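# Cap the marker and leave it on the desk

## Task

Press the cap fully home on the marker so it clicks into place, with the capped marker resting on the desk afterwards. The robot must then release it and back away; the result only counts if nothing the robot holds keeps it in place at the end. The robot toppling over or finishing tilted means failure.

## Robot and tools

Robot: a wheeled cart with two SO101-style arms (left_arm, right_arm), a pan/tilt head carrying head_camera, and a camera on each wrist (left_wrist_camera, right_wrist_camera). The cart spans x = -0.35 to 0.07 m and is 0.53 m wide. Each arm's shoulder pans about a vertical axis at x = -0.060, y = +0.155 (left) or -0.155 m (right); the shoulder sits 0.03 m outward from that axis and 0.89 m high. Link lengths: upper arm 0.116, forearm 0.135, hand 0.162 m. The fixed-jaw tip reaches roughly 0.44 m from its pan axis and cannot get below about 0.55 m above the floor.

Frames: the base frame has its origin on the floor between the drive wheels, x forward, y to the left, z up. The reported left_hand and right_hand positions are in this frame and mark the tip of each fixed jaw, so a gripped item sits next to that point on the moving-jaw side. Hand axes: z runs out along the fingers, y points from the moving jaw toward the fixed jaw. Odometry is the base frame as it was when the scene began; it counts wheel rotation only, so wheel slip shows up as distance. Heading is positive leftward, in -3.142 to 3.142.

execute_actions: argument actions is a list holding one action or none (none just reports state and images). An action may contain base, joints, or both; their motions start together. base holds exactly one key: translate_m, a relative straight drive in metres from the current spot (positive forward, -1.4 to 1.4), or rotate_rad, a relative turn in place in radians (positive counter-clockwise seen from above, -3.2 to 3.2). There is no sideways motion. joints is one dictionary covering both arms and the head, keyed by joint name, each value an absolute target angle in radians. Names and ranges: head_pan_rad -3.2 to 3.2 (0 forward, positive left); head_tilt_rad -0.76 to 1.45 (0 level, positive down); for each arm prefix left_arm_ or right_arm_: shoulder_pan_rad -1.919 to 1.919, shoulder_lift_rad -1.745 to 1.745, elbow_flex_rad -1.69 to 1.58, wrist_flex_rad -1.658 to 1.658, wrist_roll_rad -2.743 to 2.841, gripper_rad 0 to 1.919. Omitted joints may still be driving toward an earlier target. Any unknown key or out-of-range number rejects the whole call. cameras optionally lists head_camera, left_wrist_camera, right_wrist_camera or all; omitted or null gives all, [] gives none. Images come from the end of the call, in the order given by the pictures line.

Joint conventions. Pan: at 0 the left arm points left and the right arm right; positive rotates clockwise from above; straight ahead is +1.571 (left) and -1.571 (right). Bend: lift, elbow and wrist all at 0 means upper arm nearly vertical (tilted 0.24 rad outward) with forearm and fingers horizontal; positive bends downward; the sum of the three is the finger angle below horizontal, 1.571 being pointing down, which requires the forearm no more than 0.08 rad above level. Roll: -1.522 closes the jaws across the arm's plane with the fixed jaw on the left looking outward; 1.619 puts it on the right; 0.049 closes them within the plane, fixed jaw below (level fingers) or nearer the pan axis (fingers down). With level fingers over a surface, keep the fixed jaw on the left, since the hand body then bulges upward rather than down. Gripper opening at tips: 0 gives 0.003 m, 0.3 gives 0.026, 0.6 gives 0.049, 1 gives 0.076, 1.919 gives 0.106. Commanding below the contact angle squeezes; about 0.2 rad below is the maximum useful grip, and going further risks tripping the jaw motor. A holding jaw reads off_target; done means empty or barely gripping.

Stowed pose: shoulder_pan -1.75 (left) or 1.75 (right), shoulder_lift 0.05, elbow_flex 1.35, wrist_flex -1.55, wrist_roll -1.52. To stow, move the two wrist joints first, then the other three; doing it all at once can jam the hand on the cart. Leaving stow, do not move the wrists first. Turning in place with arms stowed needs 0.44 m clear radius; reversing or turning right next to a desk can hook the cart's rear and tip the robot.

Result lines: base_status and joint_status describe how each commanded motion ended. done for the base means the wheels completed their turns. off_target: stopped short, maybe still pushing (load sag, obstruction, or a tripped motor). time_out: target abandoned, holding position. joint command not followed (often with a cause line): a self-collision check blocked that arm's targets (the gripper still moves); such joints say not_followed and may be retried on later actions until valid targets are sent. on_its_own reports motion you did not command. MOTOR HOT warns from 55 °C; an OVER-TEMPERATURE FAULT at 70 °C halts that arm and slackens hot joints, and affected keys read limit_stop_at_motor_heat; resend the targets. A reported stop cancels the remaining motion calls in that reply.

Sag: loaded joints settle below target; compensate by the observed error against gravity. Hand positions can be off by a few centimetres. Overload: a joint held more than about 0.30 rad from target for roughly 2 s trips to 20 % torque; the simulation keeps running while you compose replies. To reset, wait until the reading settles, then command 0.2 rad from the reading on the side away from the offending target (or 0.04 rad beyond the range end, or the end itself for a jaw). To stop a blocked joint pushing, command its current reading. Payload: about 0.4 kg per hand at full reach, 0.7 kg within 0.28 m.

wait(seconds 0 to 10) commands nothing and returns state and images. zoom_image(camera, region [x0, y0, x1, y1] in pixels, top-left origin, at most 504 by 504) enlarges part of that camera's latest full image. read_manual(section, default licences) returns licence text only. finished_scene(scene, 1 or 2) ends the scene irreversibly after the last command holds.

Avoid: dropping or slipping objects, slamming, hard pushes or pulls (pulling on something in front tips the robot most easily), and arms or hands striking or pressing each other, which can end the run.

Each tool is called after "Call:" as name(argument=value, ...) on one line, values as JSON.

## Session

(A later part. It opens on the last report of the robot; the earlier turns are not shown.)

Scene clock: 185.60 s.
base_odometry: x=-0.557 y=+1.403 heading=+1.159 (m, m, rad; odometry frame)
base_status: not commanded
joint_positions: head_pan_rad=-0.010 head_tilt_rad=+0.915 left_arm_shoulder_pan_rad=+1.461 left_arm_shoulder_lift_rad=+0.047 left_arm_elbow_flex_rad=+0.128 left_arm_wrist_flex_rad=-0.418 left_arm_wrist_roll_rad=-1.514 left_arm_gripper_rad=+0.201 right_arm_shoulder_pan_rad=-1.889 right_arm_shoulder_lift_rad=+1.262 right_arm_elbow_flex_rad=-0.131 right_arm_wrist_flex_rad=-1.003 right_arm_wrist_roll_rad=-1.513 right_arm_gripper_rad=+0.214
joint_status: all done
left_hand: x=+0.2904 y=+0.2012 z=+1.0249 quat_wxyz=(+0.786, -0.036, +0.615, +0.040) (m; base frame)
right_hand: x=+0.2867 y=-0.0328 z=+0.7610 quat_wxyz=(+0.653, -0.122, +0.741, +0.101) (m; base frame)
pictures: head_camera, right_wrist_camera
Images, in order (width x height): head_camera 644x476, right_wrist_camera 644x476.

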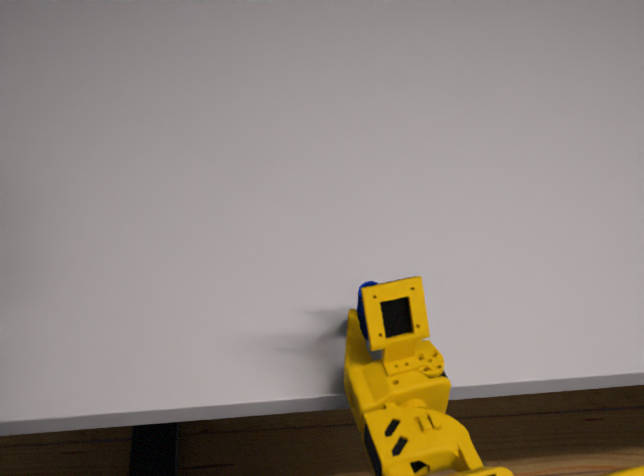

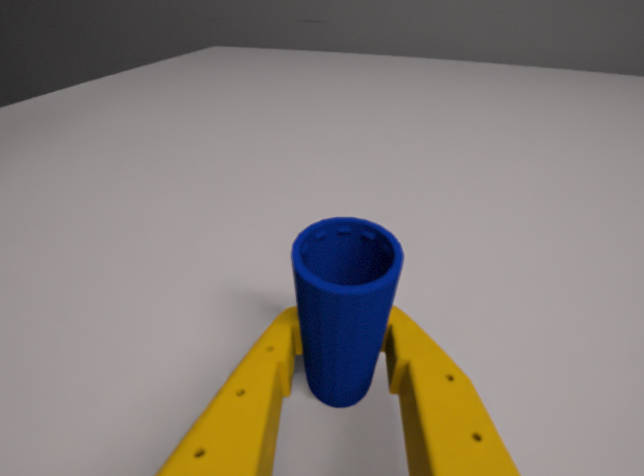

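Call:
execute_actions(actions=[{"joints":{"right_arm_shoulder_lift_rad":1.30,"right_arm_wrist_flex_rad":-1.08}}], cameras=["head_camera","right_wrist_camera"])

Scene clock: 189.30 s.
base_odometry: x=-0.557 y=+1.403 heading=+1.159 (m, m, rad; odometry frame)
base_status: not commanded
joint_positions: head_pan_rad=-0.010 head_tilt_rad=+0.915 left_arm_shoulder_pan_rad=+1.461 left_arm_shoulder_lift_rad=+0.047 left_arm_elbow_flex_rad=+0.128 left_arm_wrist_flex_rad=-0.418 left_arm_wrist_roll_rad=-1.514 left_arm_gripper_rad=+0.201 right_arm_shoulder_pan_rad=-1.889 right_arm_shoulder_lift_rad=+1.319 right_arm_elbow_flex_rad=-0.133 right_arm_wrist_flex_rad=-1.063 right_arm_wrist_roll_rad=-1.513 right_arm_gripper_rad=+0.214
joint_status: all done
left_hand: x=+0.2904 y=+0.2012 z=+1.0249 quat_wxyz=(+0.786, -0.036, +0.615, +0.040) (m; base frame)
right_hand: x=+0.2807 y=-0.0348 z=+0.7519 quat_wxyz=(+0.655, -0.122, +0.739, +0.102) (m; base frame)
pictures: head_camera, right_wrist_camera
Images, in order (width x height): head_camera 644x476, right_wrist_camera 644x476.

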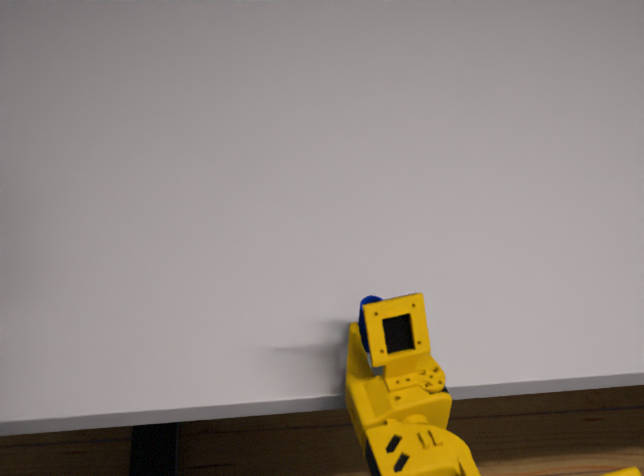

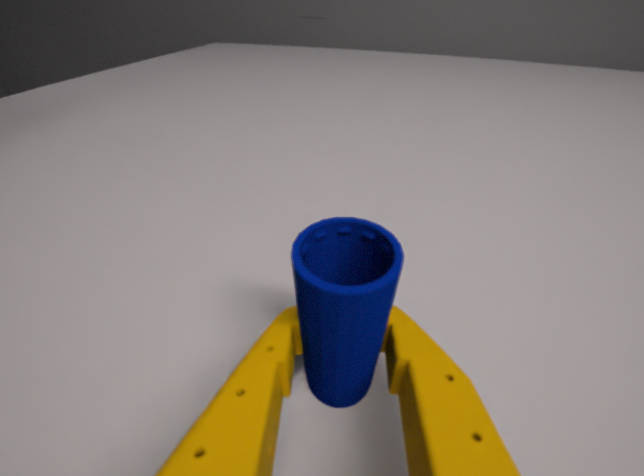

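Call:
execute_actions(actions=[{"joints":{"right_arm_shoulder_lift_rad":1.39,"right_arm_elbow_flex_rad":-0.26,"right_arm_wrist_flex_rad":-1.08}}], cameras=["head_camera","right_wrist_camera"])

Scene clock: 193.23 s.
base_odometry: x=-0.557 y=+1.403 heading=+1.159 (m, m, rad; odometry frame)
base_status: not commanded
joint_positions: head_pan_rad=-0.010 head_tilt_rad=+0.915 left_arm_shoulder_pan_rad=+1.461 left_arm_shoulder_lift_rad=+0.047 left_arm_elbow_flex_rad=+0.128 left_arm_wrist_flex_rad=-0.418 left_arm_wrist_roll_rad=-1.514 left_arm_gripper_rad=+0.201 right_arm_shoulder_pan_rad=-1.889 right_arm_shoulder_lift_rad=+1.400 right_arm_elbow_flex_rad=-0.240 right_arm_wrist_flex_rad=-1.071 right_arm_wrist_roll_rad=-1.513 right_arm_gripper_rad=+0.214
joint_status: all done
left_hand: x=+0.2904 y=+0.2012 z=+1.0249 quat_wxyz=(+0.786, -0.036, +0.615, +0.040) (m; base frame)
right_hand: x=+0.2840 y=-0.0337 z=+0.7494 quat_wxyz=(+0.667, -0.120, +0.728, +0.104) (m; base frame)
pictures: head_camera, right_wrist_camera
Images, in order (width x height): head_camera 644x476, right_wrist_camera 644x476.

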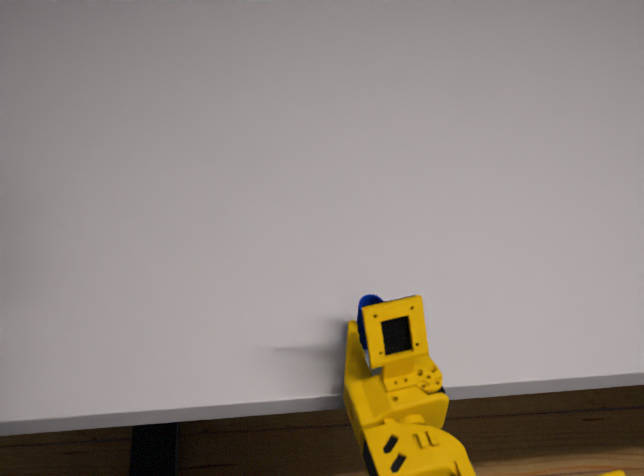

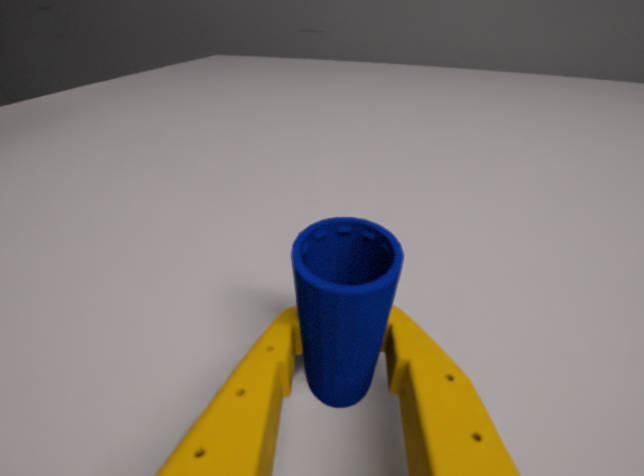

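Contact appears. Open slightly.

Call:
execute_actions(actions=[{"joints":{"right_arm_gripper_rad":0.45}}], cameras=["head_camera","right_wrist_camera"])

Scene clock: 196.10 s.
base_odometry: x=-0.557 y=+1.403 heading=+1.159 (m, m, rad; odometry frame)
base_status: not commanded
joint_positions: head_pan_rad=-0.010 head_tilt_rad=+0.915 left_arm_shoulder_pan_rad=+1.461 left_arm_shoulder_lift_rad=+0.047 left_arm_elbow_flex_rad=+0.128 left_arm_wrist_flex_rad=-0.418 left_arm_wrist_roll_rad=-1.514 left_arm_gripper_rad=+0.201 right_arm_shoulder_pan_rad=-1.890 right_arm_shoulder_lift_rad=+1.409 right_arm_elbow_flex_rad=-0.240 right_arm_wrist_flex_rad=-1.071 right_arm_wrist_roll_rad=-1.513 right_arm_gripper_rad=+0.441
joint_status: all done
left_hand: x=+0.2904 y=+0.2012 z=+1.0249 quat_wxyz=(+0.786, -0.036, +0.615, +0.040) (m; base frame)
right_hand: x=+0.2825 y=-0.0336 z=+0.7463 quat_wxyz=(+0.664, -0.121, +0.731, +0.104) (m; base frame)
pictures: head_camera, right_wrist_camera
Images, in order (width x height): head_camera 644x476, right_wrist_camera 644x476.

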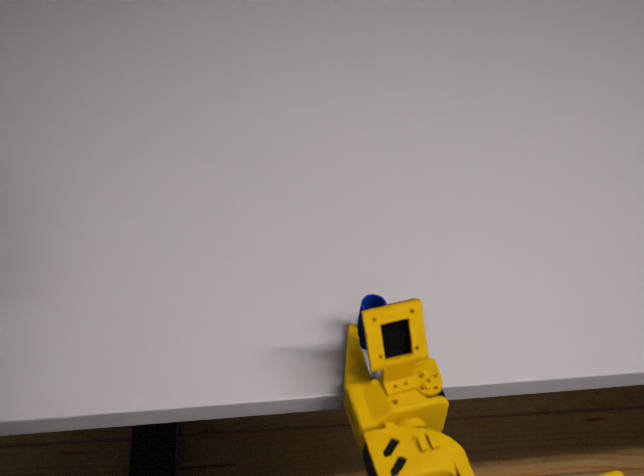

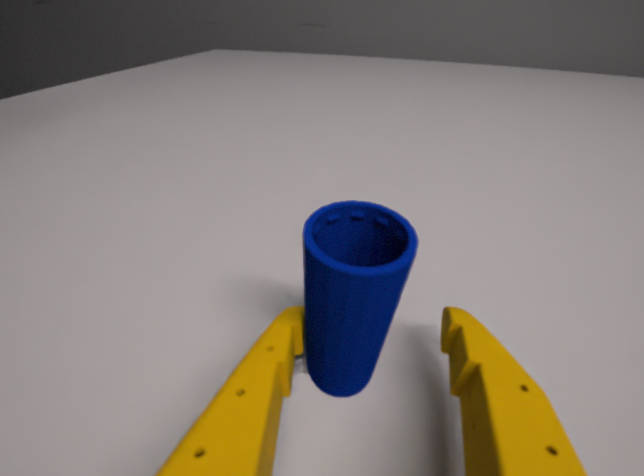

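Call:
execute_actions(actions=[{"joints":{"right_arm_gripper_rad":0.8,"right_arm_shoulder_pan_rad":-1.919}}], cameras=[])

Call:
execute_actions(actions=[{"joints":{"right_arm_shoulder_lift_rad":1.2,"right_arm_elbow_flex_rad":0.28,"right_arm_wrist_flex_rad":-1.45}}], cameras=["head_camera","right_wrist_camera"])

Scene clock: 203.57 s.
base_odometry: x=-0.557 y=+1.403 heading=+1.159 (m, m, rad; odometry frame)
base_status: not commanded
joint_positions: head_pan_rad=-0.010 head_tilt_rad=+0.915 left_arm_shoulder_pan_rad=+1.461 left_arm_shoulder_lift_rad=+0.047 left_arm_elbow_flex_rad=+0.128 left_arm_wrist_flex_rad=-0.418 left_arm_wrist_roll_rad=-1.514 left_arm_gripper_rad=+0.201 right_arm_shoulder_pan_rad=-1.907 right_arm_shoulder_lift_rad=+1.409 right_arm_elbow_flex_rad=-0.240 right_arm_wrist_flex_rad=-1.071 right_arm_wrist_roll_rad=-1.513 right_arm_gripper_rad=+0.791
joint_status: all done
left_hand: x=+0.2904 y=+0.2012 z=+1.0249 quat_wxyz=(+0.786, -0.036, +0.615, +0.040) (m; base frame)
right_hand: x=+0.2804 y=-0.0279 z=+0.7463 quat_wxyz=(+0.663, -0.127, +0.730, +0.109) (m; base frame)
pictures: none
No camera images: the call's "cameras" was empty. Leave "cameras" out to get every camera's image.

Scene clock: 204.70 s.
base_odometry: x=-0.557 y=+1.403 heading=+1.159 (m, m, rad; odometry frame)
base_status: not commanded
joint_positions: head_pan_rad=-0.010 head_tilt_rad=+0.915 left_arm_shoulder_pan_rad=+1.461 left_arm_shoulder_lift_rad=+0.047 left_arm_elbow_flex_rad=+0.128 left_arm_wrist_flex_rad=-0.418 left_arm_wrist_roll_rad=-1.514 left_arm_gripper_rad=+0.201 right_arm_shoulder_pan_rad=-1.907 right_arm_shoulder_lift_rad=+1.251 right_arm_elbow_flex_rad=+0.280 right_arm_wrist_flex_rad=-1.434 right_arm_wrist_roll_rad=-1.513 right_arm_gripper_rad=+0.792
joint_status: all done
left_hand: x=+0.2904 y=+0.2012 z=+1.0249 quat_wxyz=(+0.786, -0.036, +0.615, +0.040) (m; base frame)
right_hand: x=+0.2361 y=-0.0433 z=+0.7524 quat_wxyz=(+0.663, -0.127, +0.729, +0.109) (m; base frame)
pictures: head_camera, right_wrist_camera
Images, in order (width x height): head_camera 644x476, right_wrist_camera 644x476.

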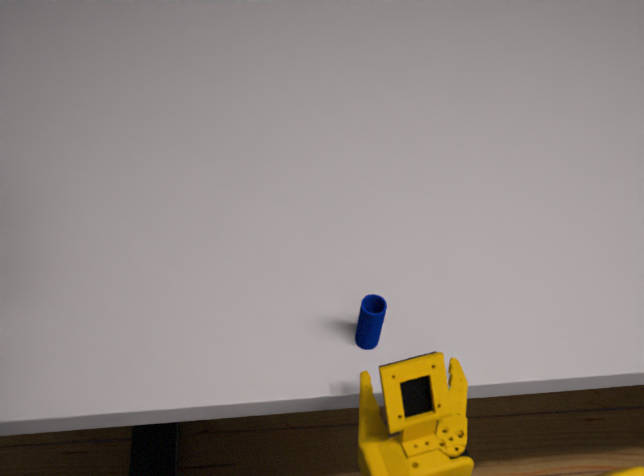

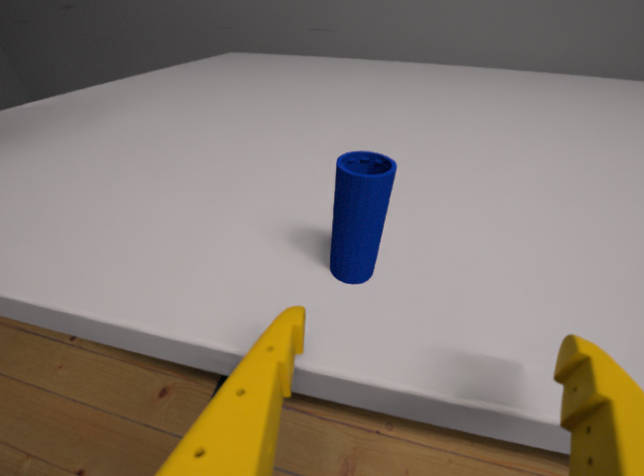

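Call:
execute_actions(actions=[{"base":{"rotate_rad":-0.4},"joints":{"left_arm_shoulder_pan_rad":1.8,"left_arm_shoulder_lift_rad":0.54,"left_arm_elbow_flex_rad":0.355,"left_arm_wrist_flex_rad":-1.22,"head_pan_rad":0.2}}])

Scene clock: 216.23 s.
base_odometry: x=-0.558 y=+1.403 heading=+0.759 (m, m, rad; odometry frame)
base_status: done
joint_positions: head_pan_rad=+0.190 head_tilt_rad=+0.915 left_arm_shoulder_pan_rad=+1.791 left_arm_shoulder_lift_rad=+0.554 left_arm_elbow_flex_rad=+0.363 left_arm_wrist_flex_rad=-1.197 left_arm_wrist_roll_rad=-1.514 left_arm_gripper_rad=+0.201 right_arm_shoulder_pan_rad=-1.909 right_arm_shoulder_lift_rad=+1.250 right_arm_elbow_flex_rad=+0.280 right_arm_wrist_flex_rad=-1.434 right_arm_wrist_roll_rad=-1.513 right_arm_gripper_rad=+0.792
joint_status: all done
left_hand: x=+0.2871 y=+0.0851 z=+0.9153 quat_wxyz=(+0.794, +0.064, +0.598, -0.091) (m; base frame)
right_hand: x=+0.2362 y=-0.0428 z=+0.7529 quat_wxyz=(+0.664, -0.128, +0.729, +0.110) (m; base frame)
pictures: head_camera, left_wrist_camera, right_wrist_camera
Images, in order (width x height): head_camera 644x476, left_wrist_camera 644x476, right_wrist_camera 644x476.

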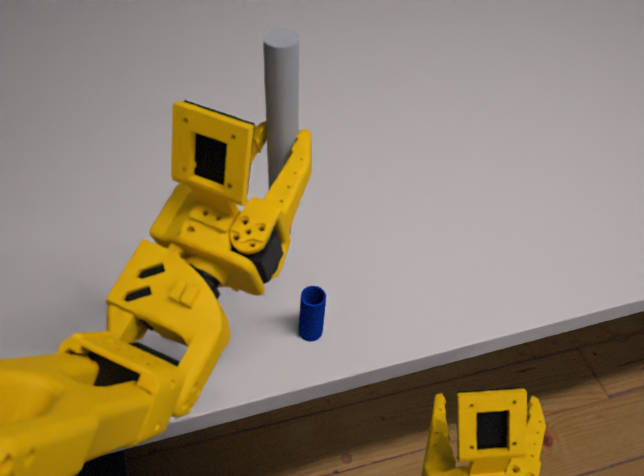

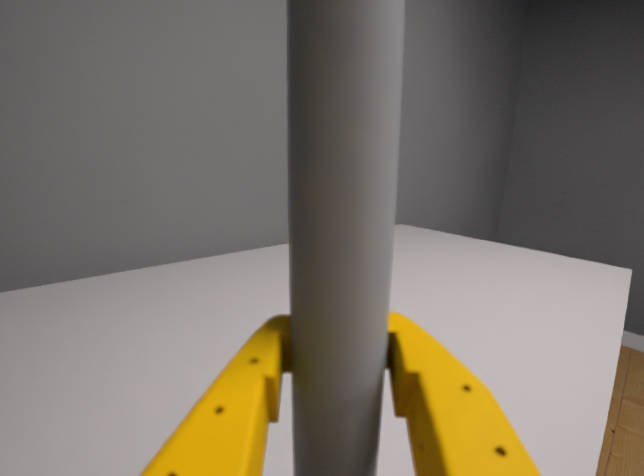

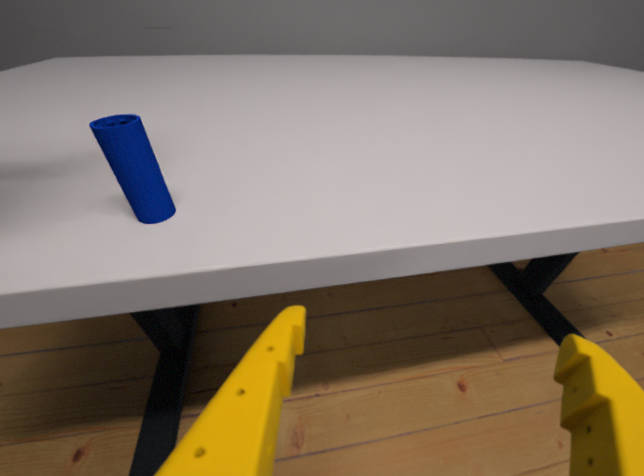

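Call:
execute_actions(actions=[{"base":{"rotate_rad":-0.07},"joints":{"right_arm_shoulder_lift_rad":0.95,"right_arm_elbow_flex_rad":0.18,"right_arm_wrist_flex_rad":-1.3,"right_arm_wrist_roll_rad":-2.7,"right_arm_gripper_rad":0.1}}], cameras=["head_camera","right_wrist_camera"])

Scene clock: 225.23 s.
base_odometry: x=-0.558 y=+1.402 heading=+0.687 (m, m, rad; odometry frame)
base_status: done
joint_positions: head_pan_rad=+0.190 head_tilt_rad=+0.915 left_arm_shoulder_pan_rad=+1.791 left_arm_shoulder_lift_rad=+0.554 left_arm_elbow_flex_rad=+0.363 left_arm_wrist_flex_rad=-1.197 left_arm_wrist_roll_rad=-1.514 left_arm_gripper_rad=+0.201 right_arm_shoulder_pan_rad=-1.909 right_arm_shoulder_lift_rad=+1.007 right_arm_elbow_flex_rad=+0.203 right_arm_wrist_flex_rad=-1.303 right_arm_wrist_roll_rad=-2.692 right_arm_gripper_rad=+0.108
joint_status: all done
left_hand: x=+0.2871 y=+0.0851 z=+0.9153 quat_wxyz=(+0.794, +0.064, +0.598, -0.091) (m; base frame)
right_hand: x=+0.2712 y=-0.0354 z=+0.8280 quat_wxyz=(+0.539, +0.272, +0.616, +0.506) (m; base frame)
pictures: head_camera, right_wrist_camera
Images, in order (width x height): head_camera 644x476, right_wrist_camera 644x476.

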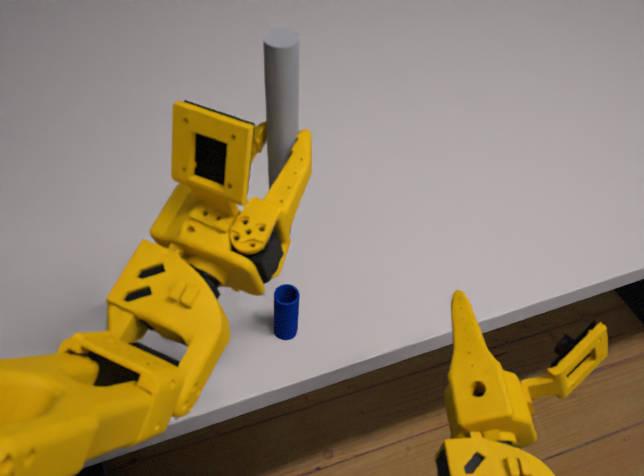

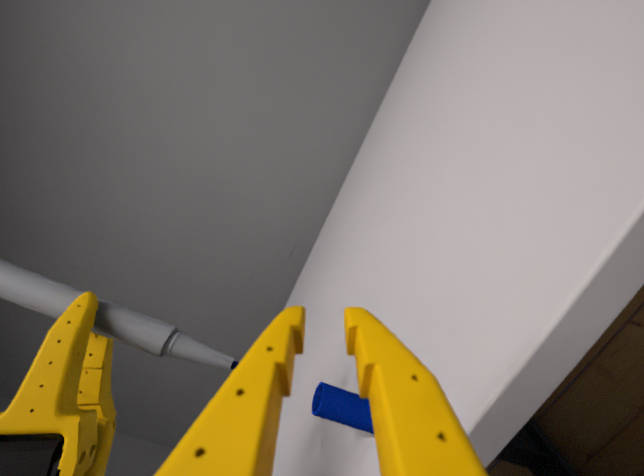

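Call:
execute_actions(actions=[{"joints":{"right_arm_shoulder_lift_rad":0.6,"right_arm_elbow_flex_rad":0.85,"right_arm_wrist_flex_rad":-1.55,"right_arm_gripper_rad":1.2,"left_arm_shoulder_lift_rad":0.87,"left_arm_elbow_flex_rad":0.19,"left_arm_wrist_flex_rad":-1.413}}], cameras=["head_camera","right_wrist_camera"])

Scene clock: 234.80 s.
base_odometry: x=-0.558 y=+1.402 heading=+0.687 (m, m, rad; odometry frame)
base_status: not commanded
joint_positions: head_pan_rad=+0.190 head_tilt_rad=+0.915 left_arm_shoulder_pan_rad=+1.791 left_arm_shoulder_lift_rad=+0.887 left_arm_elbow_flex_rad=+0.225 left_arm_wrist_flex_rad=-1.391 left_arm_wrist_roll_rad=-1.514 left_arm_gripper_rad=+0.201 right_arm_shoulder_pan_rad=-1.909 right_arm_shoulder_lift_rad=+0.644 right_arm_elbow_flex_rad=+0.849 right_arm_wrist_flex_rad=-1.533 right_arm_wrist_roll_rad=-2.692 right_arm_gripper_rad=+1.192
joint_status: all done
left_hand: x=+0.2873 y=+0.0851 z=+0.8688 quat_wxyz=(+0.793, +0.064, +0.598, -0.091) (m; base frame)
right_hand: x=+0.2184 y=-0.0539 z=+0.8467 quat_wxyz=(+0.526, +0.280, +0.634, +0.494) (m; base frame)
pictures: head_camera, right_wrist_camera
Images, in order (width x height): head_camera 644x476, right_wrist_camera 644x476.

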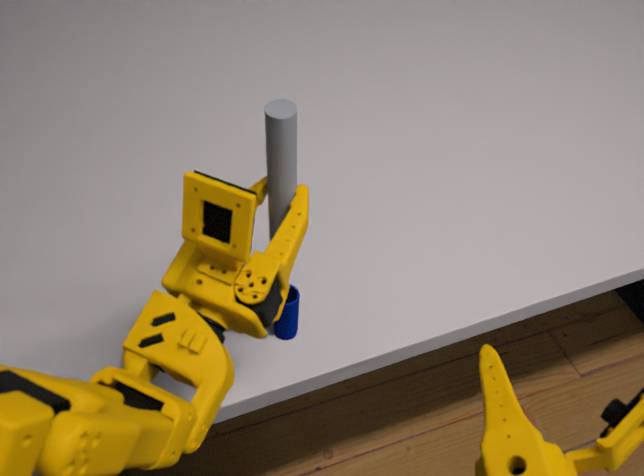

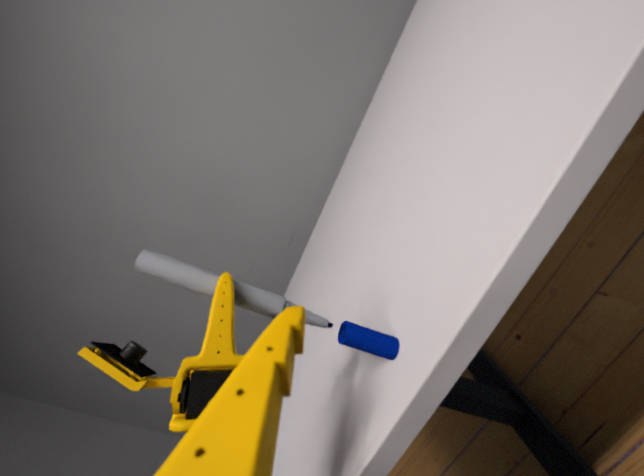

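Call:
zoom_image(camera="right_wrist_camera", region=[240, 260, 440, 400])

Call:
zoom_image(camera="head_camera", region=[200, 80, 400, 360])

Region (240, 260, 440, 400) of right_wrist_camera's 644x476 image, scaled by 2.520; it fills the top 353 rows of this view, and the rest is white.

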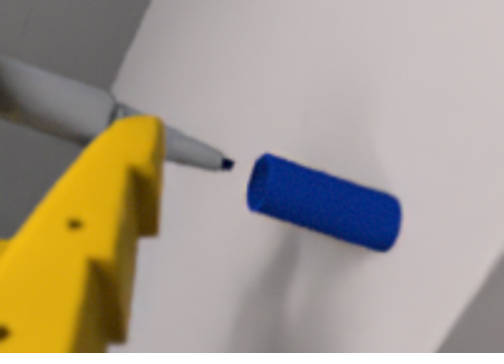

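Region (200, 80, 400, 360) of head_camera's 644x476 image, scaled by 1.800; it fills the left 360 columns of this view, and the rest is white.

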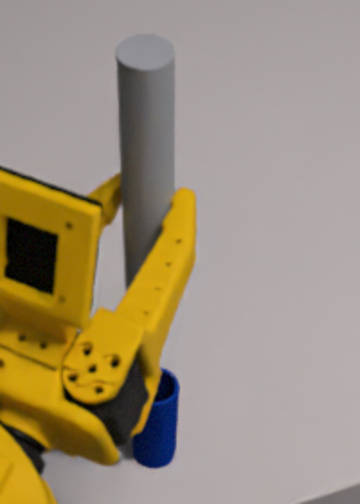

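Call:
execute_actions(actions=[{"joints":{"right_arm_wrist_flex_rad":-1.65,"left_arm_shoulder_lift_rad":1.095,"left_arm_elbow_flex_rad":0.052,"left_arm_wrist_flex_rad":-1.503}}], cameras=["head_camera","right_wrist_camera"])

Call:
zoom_image(camera="right_wrist_camera", region=[200, 240, 500, 440])

Scene clock: 245.10 s.
base_odometry: x=-0.558 y=+1.402 heading=+0.687 (m, m, rad; odometry frame)
base_status: not commanded
joint_positions: head_pan_rad=+0.190 head_tilt_rad=+0.915 left_arm_shoulder_pan_rad=+1.791 left_arm_shoulder_lift_rad=+1.111 left_arm_elbow_flex_rad=+0.084 left_arm_wrist_flex_rad=-1.481 left_arm_wrist_roll_rad=-1.515 left_arm_gripper_rad=+0.201 right_arm_shoulder_pan_rad=-1.909 right_arm_shoulder_lift_rad=+0.644 right_arm_elbow_flex_rad=+0.849 right_arm_wrist_flex_rad=-1.619 right_arm_wrist_roll_rad=-2.692 right_arm_gripper_rad=+1.192
joint_status: right_arm_wrist_flex_rad off_target (ended at -1.619, target -1.650); the others done
joint sent to its limit — the command would take right_arm_wrist_flex_rad past its lower limit, so that joint was sent only as far as its limit.
left_hand: x=+0.2853 y=+0.0855 z=+0.8405 quat_wxyz=(+0.796, +0.064, +0.595, -0.091) (m; base frame)
right_hand: x=+0.2168 y=-0.0545 z=+0.8604 quat_wxyz=(+0.547, +0.267, +0.605, +0.514) (m; base frame)
pictures: head_camera, right_wrist_camera
Images, in order (width x height): head_camera 644x476, right_wrist_camera 644x476.

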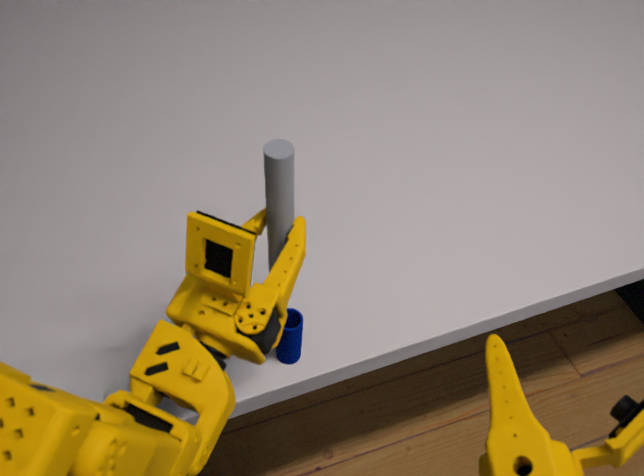

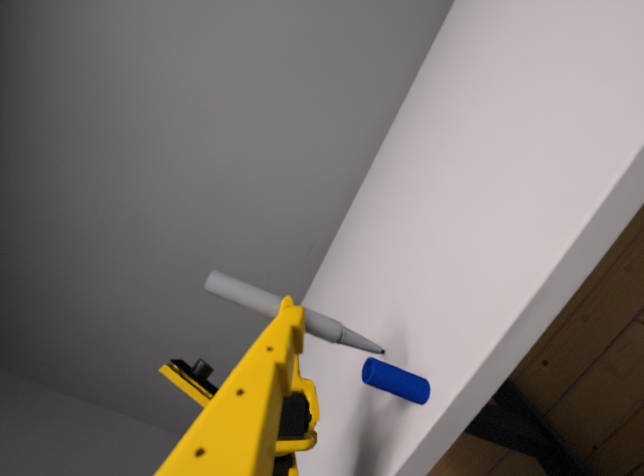

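Region (200, 240, 500, 440) of right_wrist_camera's 644x476 image, scaled by 1.680.

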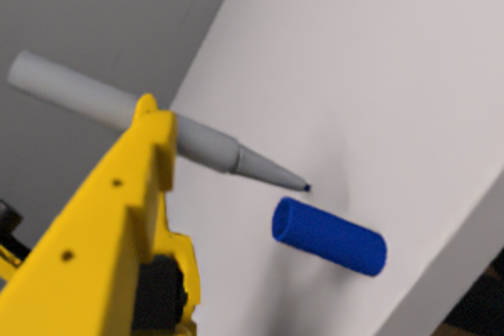

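Call:
execute_actions(actions=[{"joints":{"left_arm_shoulder_lift_rad":0.84}}], cameras=[])

Call:
execute_actions(actions=[{"base":{"translate_m":-0.024},"joints":{"left_arm_shoulder_pan_rad":1.825,"left_arm_elbow_flex_rad":0.22,"left_arm_wrist_flex_rad":-1.39}}], cameras=["head_camera","right_wrist_camera"])

Call:
zoom_image(camera="right_wrist_camera", region=[200, 240, 500, 440])

Scene clock: 253.63 s.
base_odometry: x=-0.558 y=+1.402 heading=+0.687 (m, m, rad; odometry frame)
base_status: not commanded
joint_positions: head_pan_rad=+0.190 head_tilt_rad=+0.915 left_arm_shoulder_pan_rad=+1.791 left_arm_shoulder_lift_rad=+0.897 left_arm_elbow_flex_rad=+0.084 left_arm_wrist_flex_rad=-1.484 left_arm_wrist_roll_rad=-1.515 left_arm_gripper_rad=+0.201 right_arm_shoulder_pan_rad=-1.909 right_arm_shoulder_lift_rad=+0.644 right_arm_elbow_flex_rad=+0.849 right_arm_wrist_flex_rad=-1.619 right_arm_wrist_roll_rad=-2.692 right_arm_gripper_rad=+1.192
joint_status: all done
left_hand: x=+0.2891 y=+0.0847 z=+0.9103 quat_wxyz=(+0.855, +0.054, +0.506, -0.098) (m; base frame)
right_hand: x=+0.2168 y=-0.0545 z=+0.8604 quat_wxyz=(+0.547, +0.267, +0.605, +0.514) (m; base frame)
pictures: none
No camera images: the call's "cameras" was empty. Leave "cameras" out to get every camera's image.

Scene clock: 254.57 s.
base_odometry: x=-0.577 y=+1.387 heading=+0.684 (m, m, rad; odometry frame)
base_status: done
joint_positions: head_pan_rad=+0.190 head_tilt_rad=+0.915 left_arm_shoulder_pan_rad=+1.814 left_arm_shoulder_lift_rad=+0.894 left_arm_elbow_flex_rad=+0.223 left_arm_wrist_flex_rad=-1.394 left_arm_wrist_roll_rad=-1.515 left_arm_gripper_rad=+0.201 right_arm_shoulder_pan_rad=-1.909 right_arm_shoulder_lift_rad=+0.644 right_arm_elbow_flex_rad=+0.849 right_arm_wrist_flex_rad=-1.619 right_arm_wrist_roll_rad=-2.692 right_arm_gripper_rad=+1.192
joint_status: all done
left_hand: x=+0.2854 y=+0.0772 z=+0.8671 quat_wxyz=(+0.791, +0.071, +0.599, -0.100) (m; base frame)
right_hand: x=+0.2168 y=-0.0545 z=+0.8604 quat_wxyz=(+0.547, +0.267, +0.605, +0.514) (m; base frame)
pictures: head_camera, right_wrist_camera
Images, in order (width x height): head_camera 644x476, right_wrist_camera 644x476.

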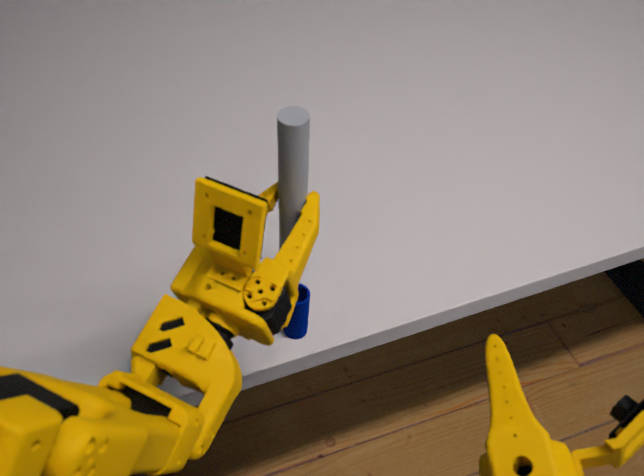

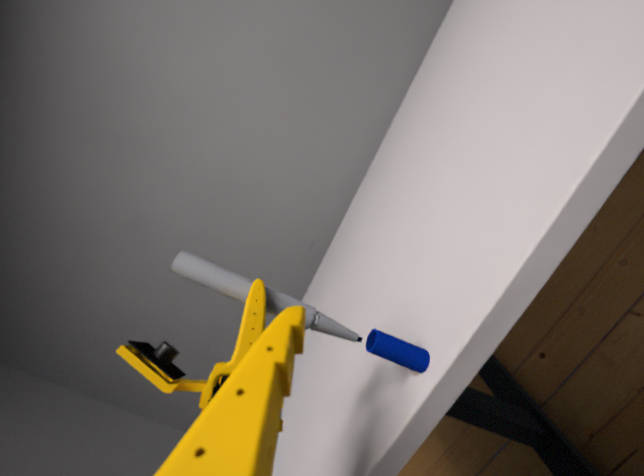

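Region (200, 240, 500, 440) of right_wrist_camera's 644x476 image, scaled by 1.680.

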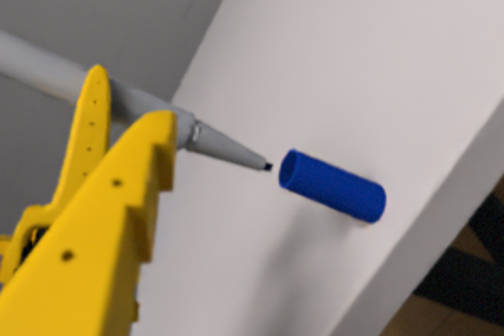

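Call:
execute_actions(actions=[{"base":{"translate_m":0.004},"joints":{"left_arm_shoulder_pan_rad":1.833}}], cameras=[])

Call:
execute_actions(actions=[{"joints":{"left_arm_shoulder_lift_rad":0.925}}], cameras=["head_camera","right_wrist_camera"])

Call:
zoom_image(camera="right_wrist_camera", region=[200, 240, 500, 440])

Scene clock: 262.23 s.
base_odometry: x=-0.574 y=+1.389 heading=+0.687 (m, m, rad; odometry frame)
base_status: done
joint_positions: head_pan_rad=+0.190 head_tilt_rad=+0.915 left_arm_shoulder_pan_rad=+1.820 left_arm_shoulder_lift_rad=+0.894 left_arm_elbow_flex_rad=+0.223 left_arm_wrist_flex_rad=-1.394 left_arm_wrist_roll_rad=-1.515 left_arm_gripper_rad=+0.201 right_arm_shoulder_pan_rad=-1.909 right_arm_shoulder_lift_rad=+0.644 right_arm_elbow_flex_rad=+0.849 right_arm_wrist_flex_rad=-1.619 right_arm_wrist_roll_rad=-2.692 right_arm_gripper_rad=+1.192
joint_status: all done
left_hand: x=+0.2849 y=+0.0750 z=+0.8671 quat_wxyz=(+0.791, +0.073, +0.599, -0.102) (m; base frame)
right_hand: x=+0.2168 y=-0.0545 z=+0.8604 quat_wxyz=(+0.547, +0.267, +0.605, +0.514) (m; base frame)
pictures: none
No camera images: the call's "cameras" was empty. Leave "cameras" out to get every camera's image.

Scene clock: 262.90 s.
base_odometry: x=-0.574 y=+1.389 heading=+0.687 (m, m, rad; odometry frame)
base_status: not commanded
joint_positions: head_pan_rad=+0.190 head_tilt_rad=+0.915 left_arm_shoulder_pan_rad=+1.820 left_arm_shoulder_lift_rad=+0.940 left_arm_elbow_flex_rad=+0.223 left_arm_wrist_flex_rad=-1.394 left_arm_wrist_roll_rad=-1.515 left_arm_gripper_rad=+0.201 right_arm_shoulder_pan_rad=-1.909 right_arm_shoulder_lift_rad=+0.644 right_arm_elbow_flex_rad=+0.849 right_arm_wrist_flex_rad=-1.619 right_arm_wrist_roll_rad=-2.692 right_arm_gripper_rad=+1.192
joint_status: all done
left_hand: x=+0.2834 y=+0.0754 z=+0.8523 quat_wxyz=(+0.777, +0.075, +0.617, -0.100) (m; base frame)
right_hand: x=+0.2168 y=-0.0545 z=+0.8604 quat_wxyz=(+0.547, +0.267, +0.605, +0.514) (m; base frame)
pictures: head_camera, right_wrist_camera
Images, in order (width x height): head_camera 644x476, right_wrist_camera 644x476.

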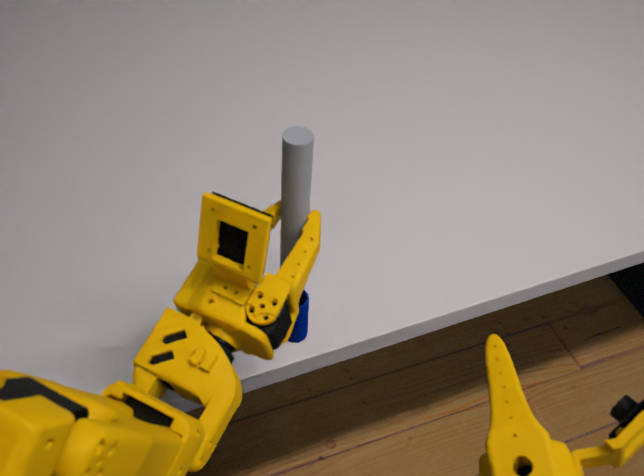

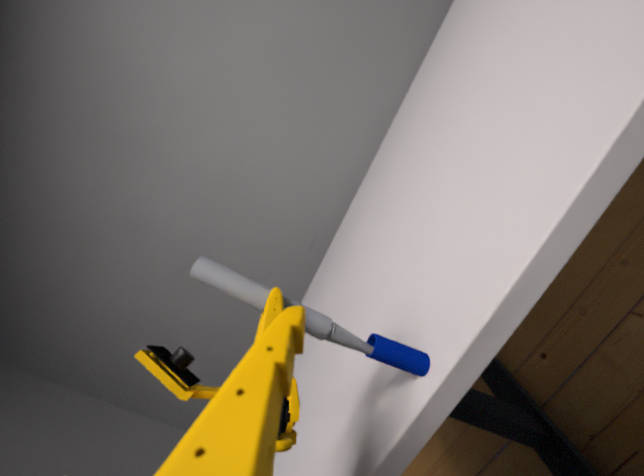

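Region (200, 240, 500, 440) of right_wrist_camera's 644x476 image, scaled by 1.680.

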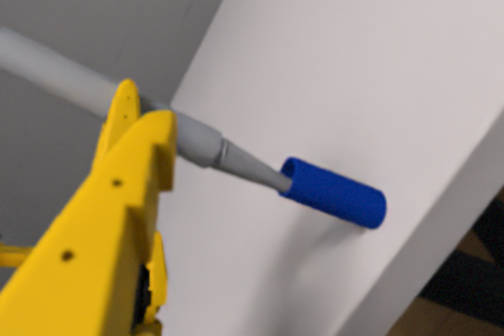

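Call:
execute_actions(actions=[{"joints":{"left_arm_shoulder_lift_rad":1.035,"left_arm_elbow_flex_rad":0.09}}], cameras=["right_wrist_camera"])

Call:
zoom_image(camera="right_wrist_camera", region=[200, 240, 500, 440])

Scene clock: 268.23 s.
base_odometry: x=-0.574 y=+1.389 heading=+0.687 (m, m, rad; odometry frame)
base_status: not commanded
joint_positions: head_pan_rad=+0.190 head_tilt_rad=+0.915 left_arm_shoulder_pan_rad=+1.820 left_arm_shoulder_lift_rad=+1.051 left_arm_elbow_flex_rad=+0.124 left_arm_wrist_flex_rad=-1.394 left_arm_wrist_roll_rad=-1.515 left_arm_gripper_rad=+0.201 right_arm_shoulder_pan_rad=-1.909 right_arm_shoulder_lift_rad=+0.644 right_arm_elbow_flex_rad=+0.849 right_arm_wrist_flex_rad=-1.619 right_arm_wrist_roll_rad=-2.692 right_arm_gripper_rad=+1.192
joint_status: all done
left_hand: x=+0.2865 y=+0.0746 z=+0.8379 quat_wxyz=(+0.774, +0.076, +0.621, -0.100) (m; base frame)
right_hand: x=+0.2168 y=-0.0545 z=+0.8604 quat_wxyz=(+0.547, +0.267, +0.605, +0.514) (m; base frame)
pictures: right_wrist_camera
Images, in order (width x height): right_wrist_camera 644x476.

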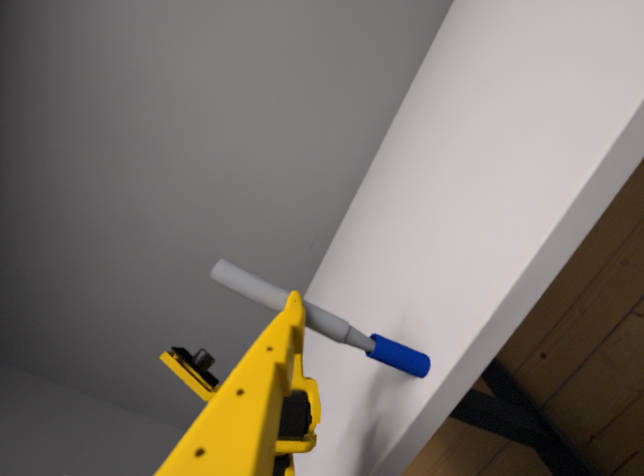

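Region (200, 240, 500, 440) of right_wrist_camera's 644x476 image, scaled by 1.680.

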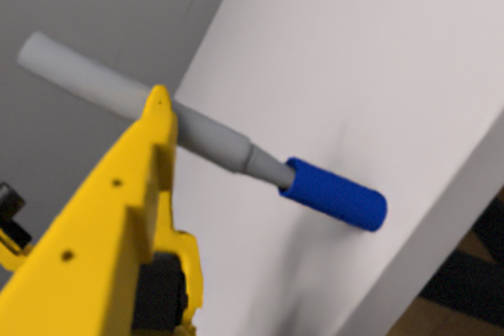

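Call:
execute_actions(actions=[{"joints":{"left_arm_shoulder_lift_rad":1.155,"left_arm_elbow_flex_rad":0.005,"left_arm_wrist_flex_rad":-1.49}}], cameras=["right_wrist_camera"])

Call:
zoom_image(camera="right_wrist_camera", region=[200, 240, 500, 440])

Scene clock: 273.83 s.
base_odometry: x=-0.574 y=+1.389 heading=+0.687 (m, m, rad; odometry frame)
base_status: not commanded
joint_positions: head_pan_rad=+0.190 head_tilt_rad=+0.915 left_arm_shoulder_pan_rad=+1.820 left_arm_shoulder_lift_rad=+1.172 left_arm_elbow_flex_rad=+0.036 left_arm_wrist_flex_rad=-1.467 left_arm_wrist_roll_rad=-1.515 left_arm_gripper_rad=+0.201 right_arm_shoulder_pan_rad=-1.909 right_arm_shoulder_lift_rad=+0.644 right_arm_elbow_flex_rad=+0.849 right_arm_wrist_flex_rad=-1.619 right_arm_wrist_roll_rad=-2.692 right_arm_gripper_rad=+1.192
joint_status: all done
left_hand: x=+0.2839 y=+0.0753 z=+0.8285 quat_wxyz=(+0.786, +0.074, +0.605, -0.101) (m; base frame)
right_hand: x=+0.2168 y=-0.0545 z=+0.8604 quat_wxyz=(+0.547, +0.267, +0.605, +0.514) (m; base frame)
pictures: right_wrist_camera
Images, in order (width x height): right_wrist_camera 644x476.

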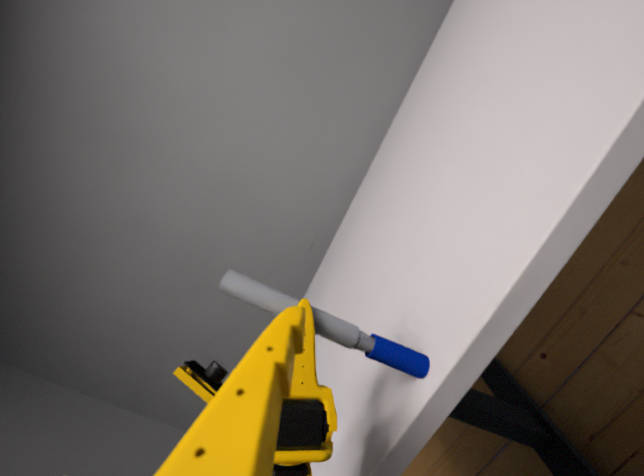

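Region (200, 240, 500, 440) of right_wrist_camera's 644x476 image, scaled by 1.680.

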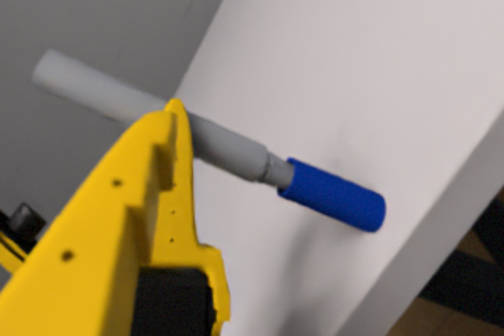

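Call:
execute_actions(actions=[{"joints":{"left_arm_shoulder_lift_rad":1.27,"left_arm_elbow_flex_rad":-0.09,"left_arm_gripper_rad":0.0}}], cameras=["right_wrist_camera"])

Call:
zoom_image(camera="right_wrist_camera", region=[200, 240, 500, 440])

Scene clock: 277.40 s.
base_odometry: x=-0.574 y=+1.389 heading=+0.687 (m, m, rad; odometry frame)
base_status: not commanded
joint_positions: head_pan_rad=+0.190 head_tilt_rad=+0.915 left_arm_shoulder_pan_rad=+1.822 left_arm_shoulder_lift_rad=+1.279 left_arm_elbow_flex_rad=-0.065 left_arm_wrist_flex_rad=-1.473 left_arm_wrist_roll_rad=-1.515 left_arm_gripper_rad=+0.201 right_arm_shoulder_pan_rad=-1.909 right_arm_shoulder_lift_rad=+0.644 right_arm_elbow_flex_rad=+0.849 right_arm_wrist_flex_rad=-1.619 right_arm_wrist_roll_rad=-2.692 right_arm_gripper_rad=+1.192
joint_status: left_arm_gripper_rad off_target (ended at +0.201, target +0.000); the others done
left_hand: x=+0.2843 y=+0.0746 z=+0.8158 quat_wxyz=(+0.786, +0.074, +0.605, -0.102) (m; base frame)
right_hand: x=+0.2168 y=-0.0545 z=+0.8604 quat_wxyz=(+0.547, +0.267, +0.605, +0.514) (m; base frame)
pictures: right_wrist_camera
Images, in order (width x height): right_wrist_camera 644x476.

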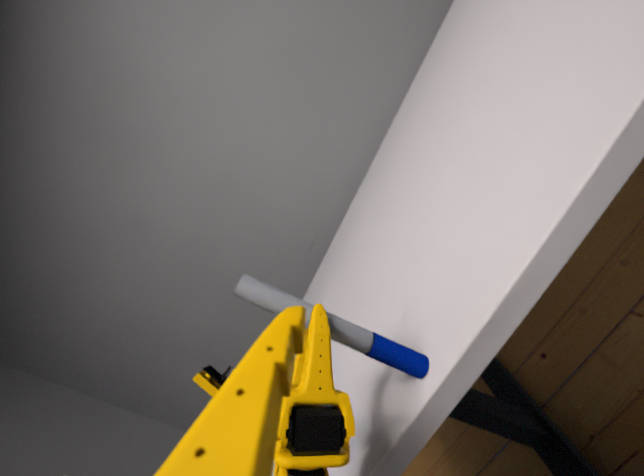

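Region (200, 240, 500, 440) of right_wrist_camera's 644x476 image, scaled by 1.680.

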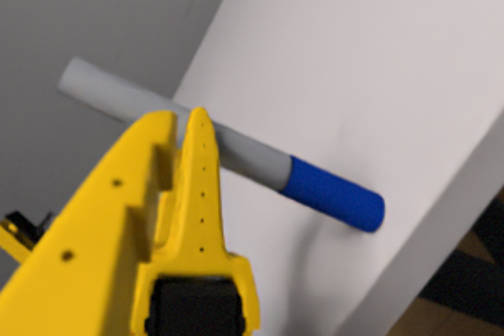

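Call:
execute_actions(actions=[{"joints":{"left_arm_shoulder_lift_rad":1.40,"left_arm_elbow_flex_rad":-0.02,"left_arm_wrist_flex_rad":-1.42}}], cameras=["right_wrist_camera"])

Call:
zoom_image(camera="right_wrist_camera", region=[300, 300, 450, 400])

Scene clock: 281.47 s.
base_odometry: x=-0.574 y=+1.389 heading=+0.687 (m, m, rad; odometry frame)
base_status: not commanded
joint_positions: head_pan_rad=+0.190 head_tilt_rad=+0.915 left_arm_shoulder_pan_rad=+1.825 left_arm_shoulder_lift_rad=+1.408 left_arm_elbow_flex_rad=-0.022 left_arm_wrist_flex_rad=-1.427 left_arm_wrist_roll_rad=-1.515 left_arm_gripper_rad=+0.021 right_arm_shoulder_pan_rad=-1.909 right_arm_shoulder_lift_rad=+0.644 right_arm_elbow_flex_rad=+0.849 right_arm_wrist_flex_rad=-1.619 right_arm_wrist_roll_rad=-2.692 right_arm_gripper_rad=+1.192
joint_status: all done
on_its_own: left_arm_gripper_rad moved -0.180 to your old target +0.000
left_hand: x=+0.2675 y=+0.0779 z=+0.7593 quat_wxyz=(+0.715, +0.085, +0.687, -0.094) (m; base frame)
right_hand: x=+0.2168 y=-0.0545 z=+0.8604 quat_wxyz=(+0.547, +0.267, +0.605, +0.514) (m; base frame)
pictures: right_wrist_camera
Images, in order (width x height): right_wrist_camera 644x476.

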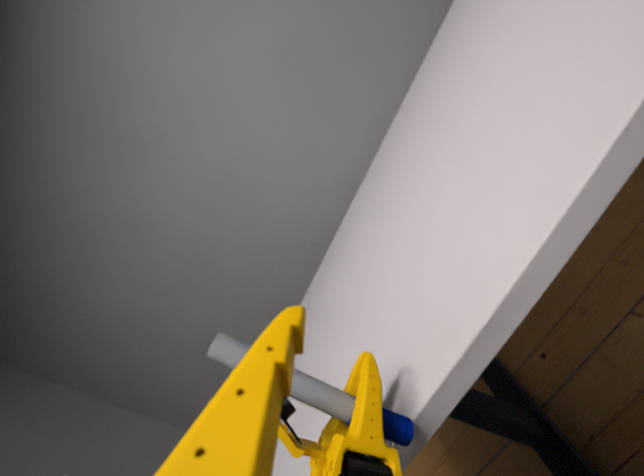

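Region (300, 300, 450, 400) of right_wrist_camera's 644x476 image, scaled by 3.360.

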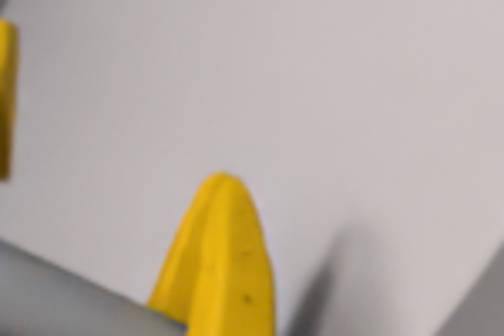

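Call:
execute_actions(actions=[])

Scene clock: 286.37 s.
base_odometry: x=-0.574 y=+1.389 heading=+0.687 (m, m, rad; odometry frame)
base_status: not commanded
joint_positions: head_pan_rad=+0.190 head_tilt_rad=+0.915 left_arm_shoulder_pan_rad=+1.825 left_arm_shoulder_lift_rad=+1.408 left_arm_elbow_flex_rad=-0.022 left_arm_wrist_flex_rad=-1.427 left_arm_wrist_roll_rad=-1.515 left_arm_gripper_rad=+0.021 right_arm_shoulder_pan_rad=-1.909 right_arm_shoulder_lift_rad=+0.644 right_arm_elbow_flex_rad=+0.849 right_arm_wrist_flex_rad=-1.619 right_arm_wrist_roll_rad=-2.692 right_arm_gripper_rad=+1.192
joint_status: all done
left_hand: x=+0.2675 y=+0.0779 z=+0.7593 quat_wxyz=(+0.715, +0.085, +0.687, -0.094) (m; base frame)
right_hand: x=+0.2168 y=-0.0545 z=+0.8604 quat_wxyz=(+0.547, +0.267, +0.605, +0.514) (m; base frame)
pictures: head_camera, left_wrist_camera, right_wrist_camera
Images, in order (width x height): head_camera 644x476, left_wrist_camera 644x476, right_wrist_camera 644x476.

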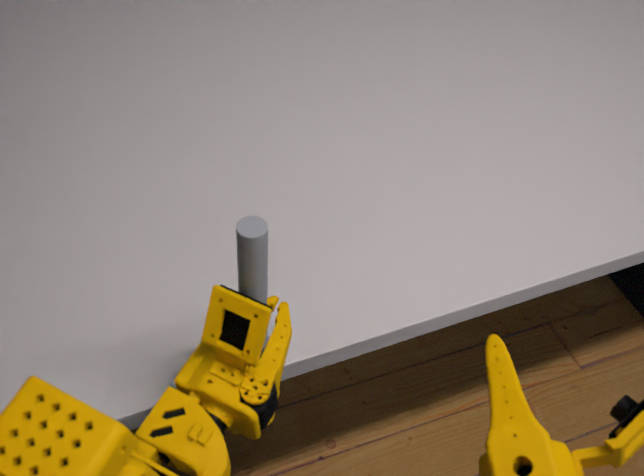

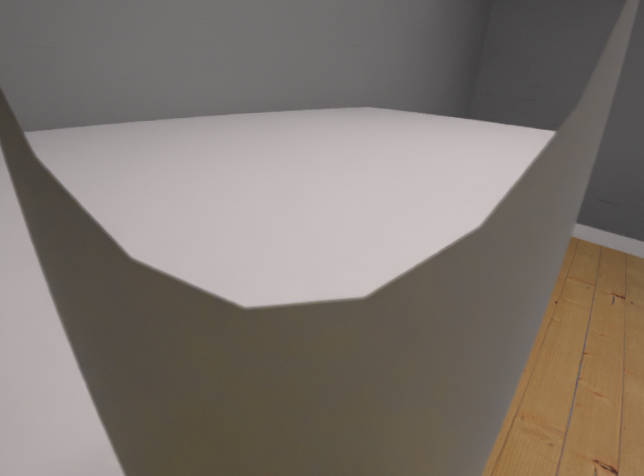

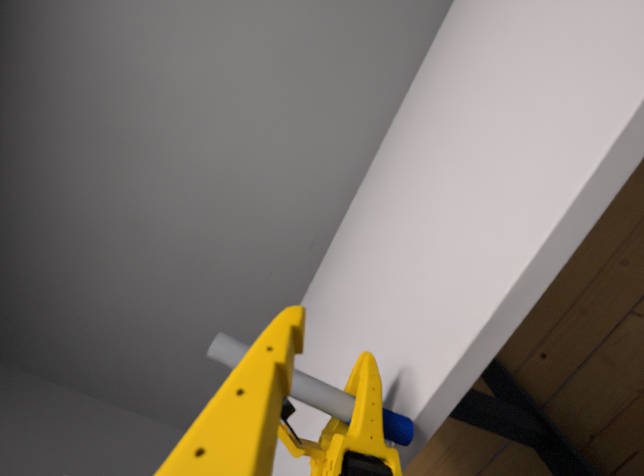

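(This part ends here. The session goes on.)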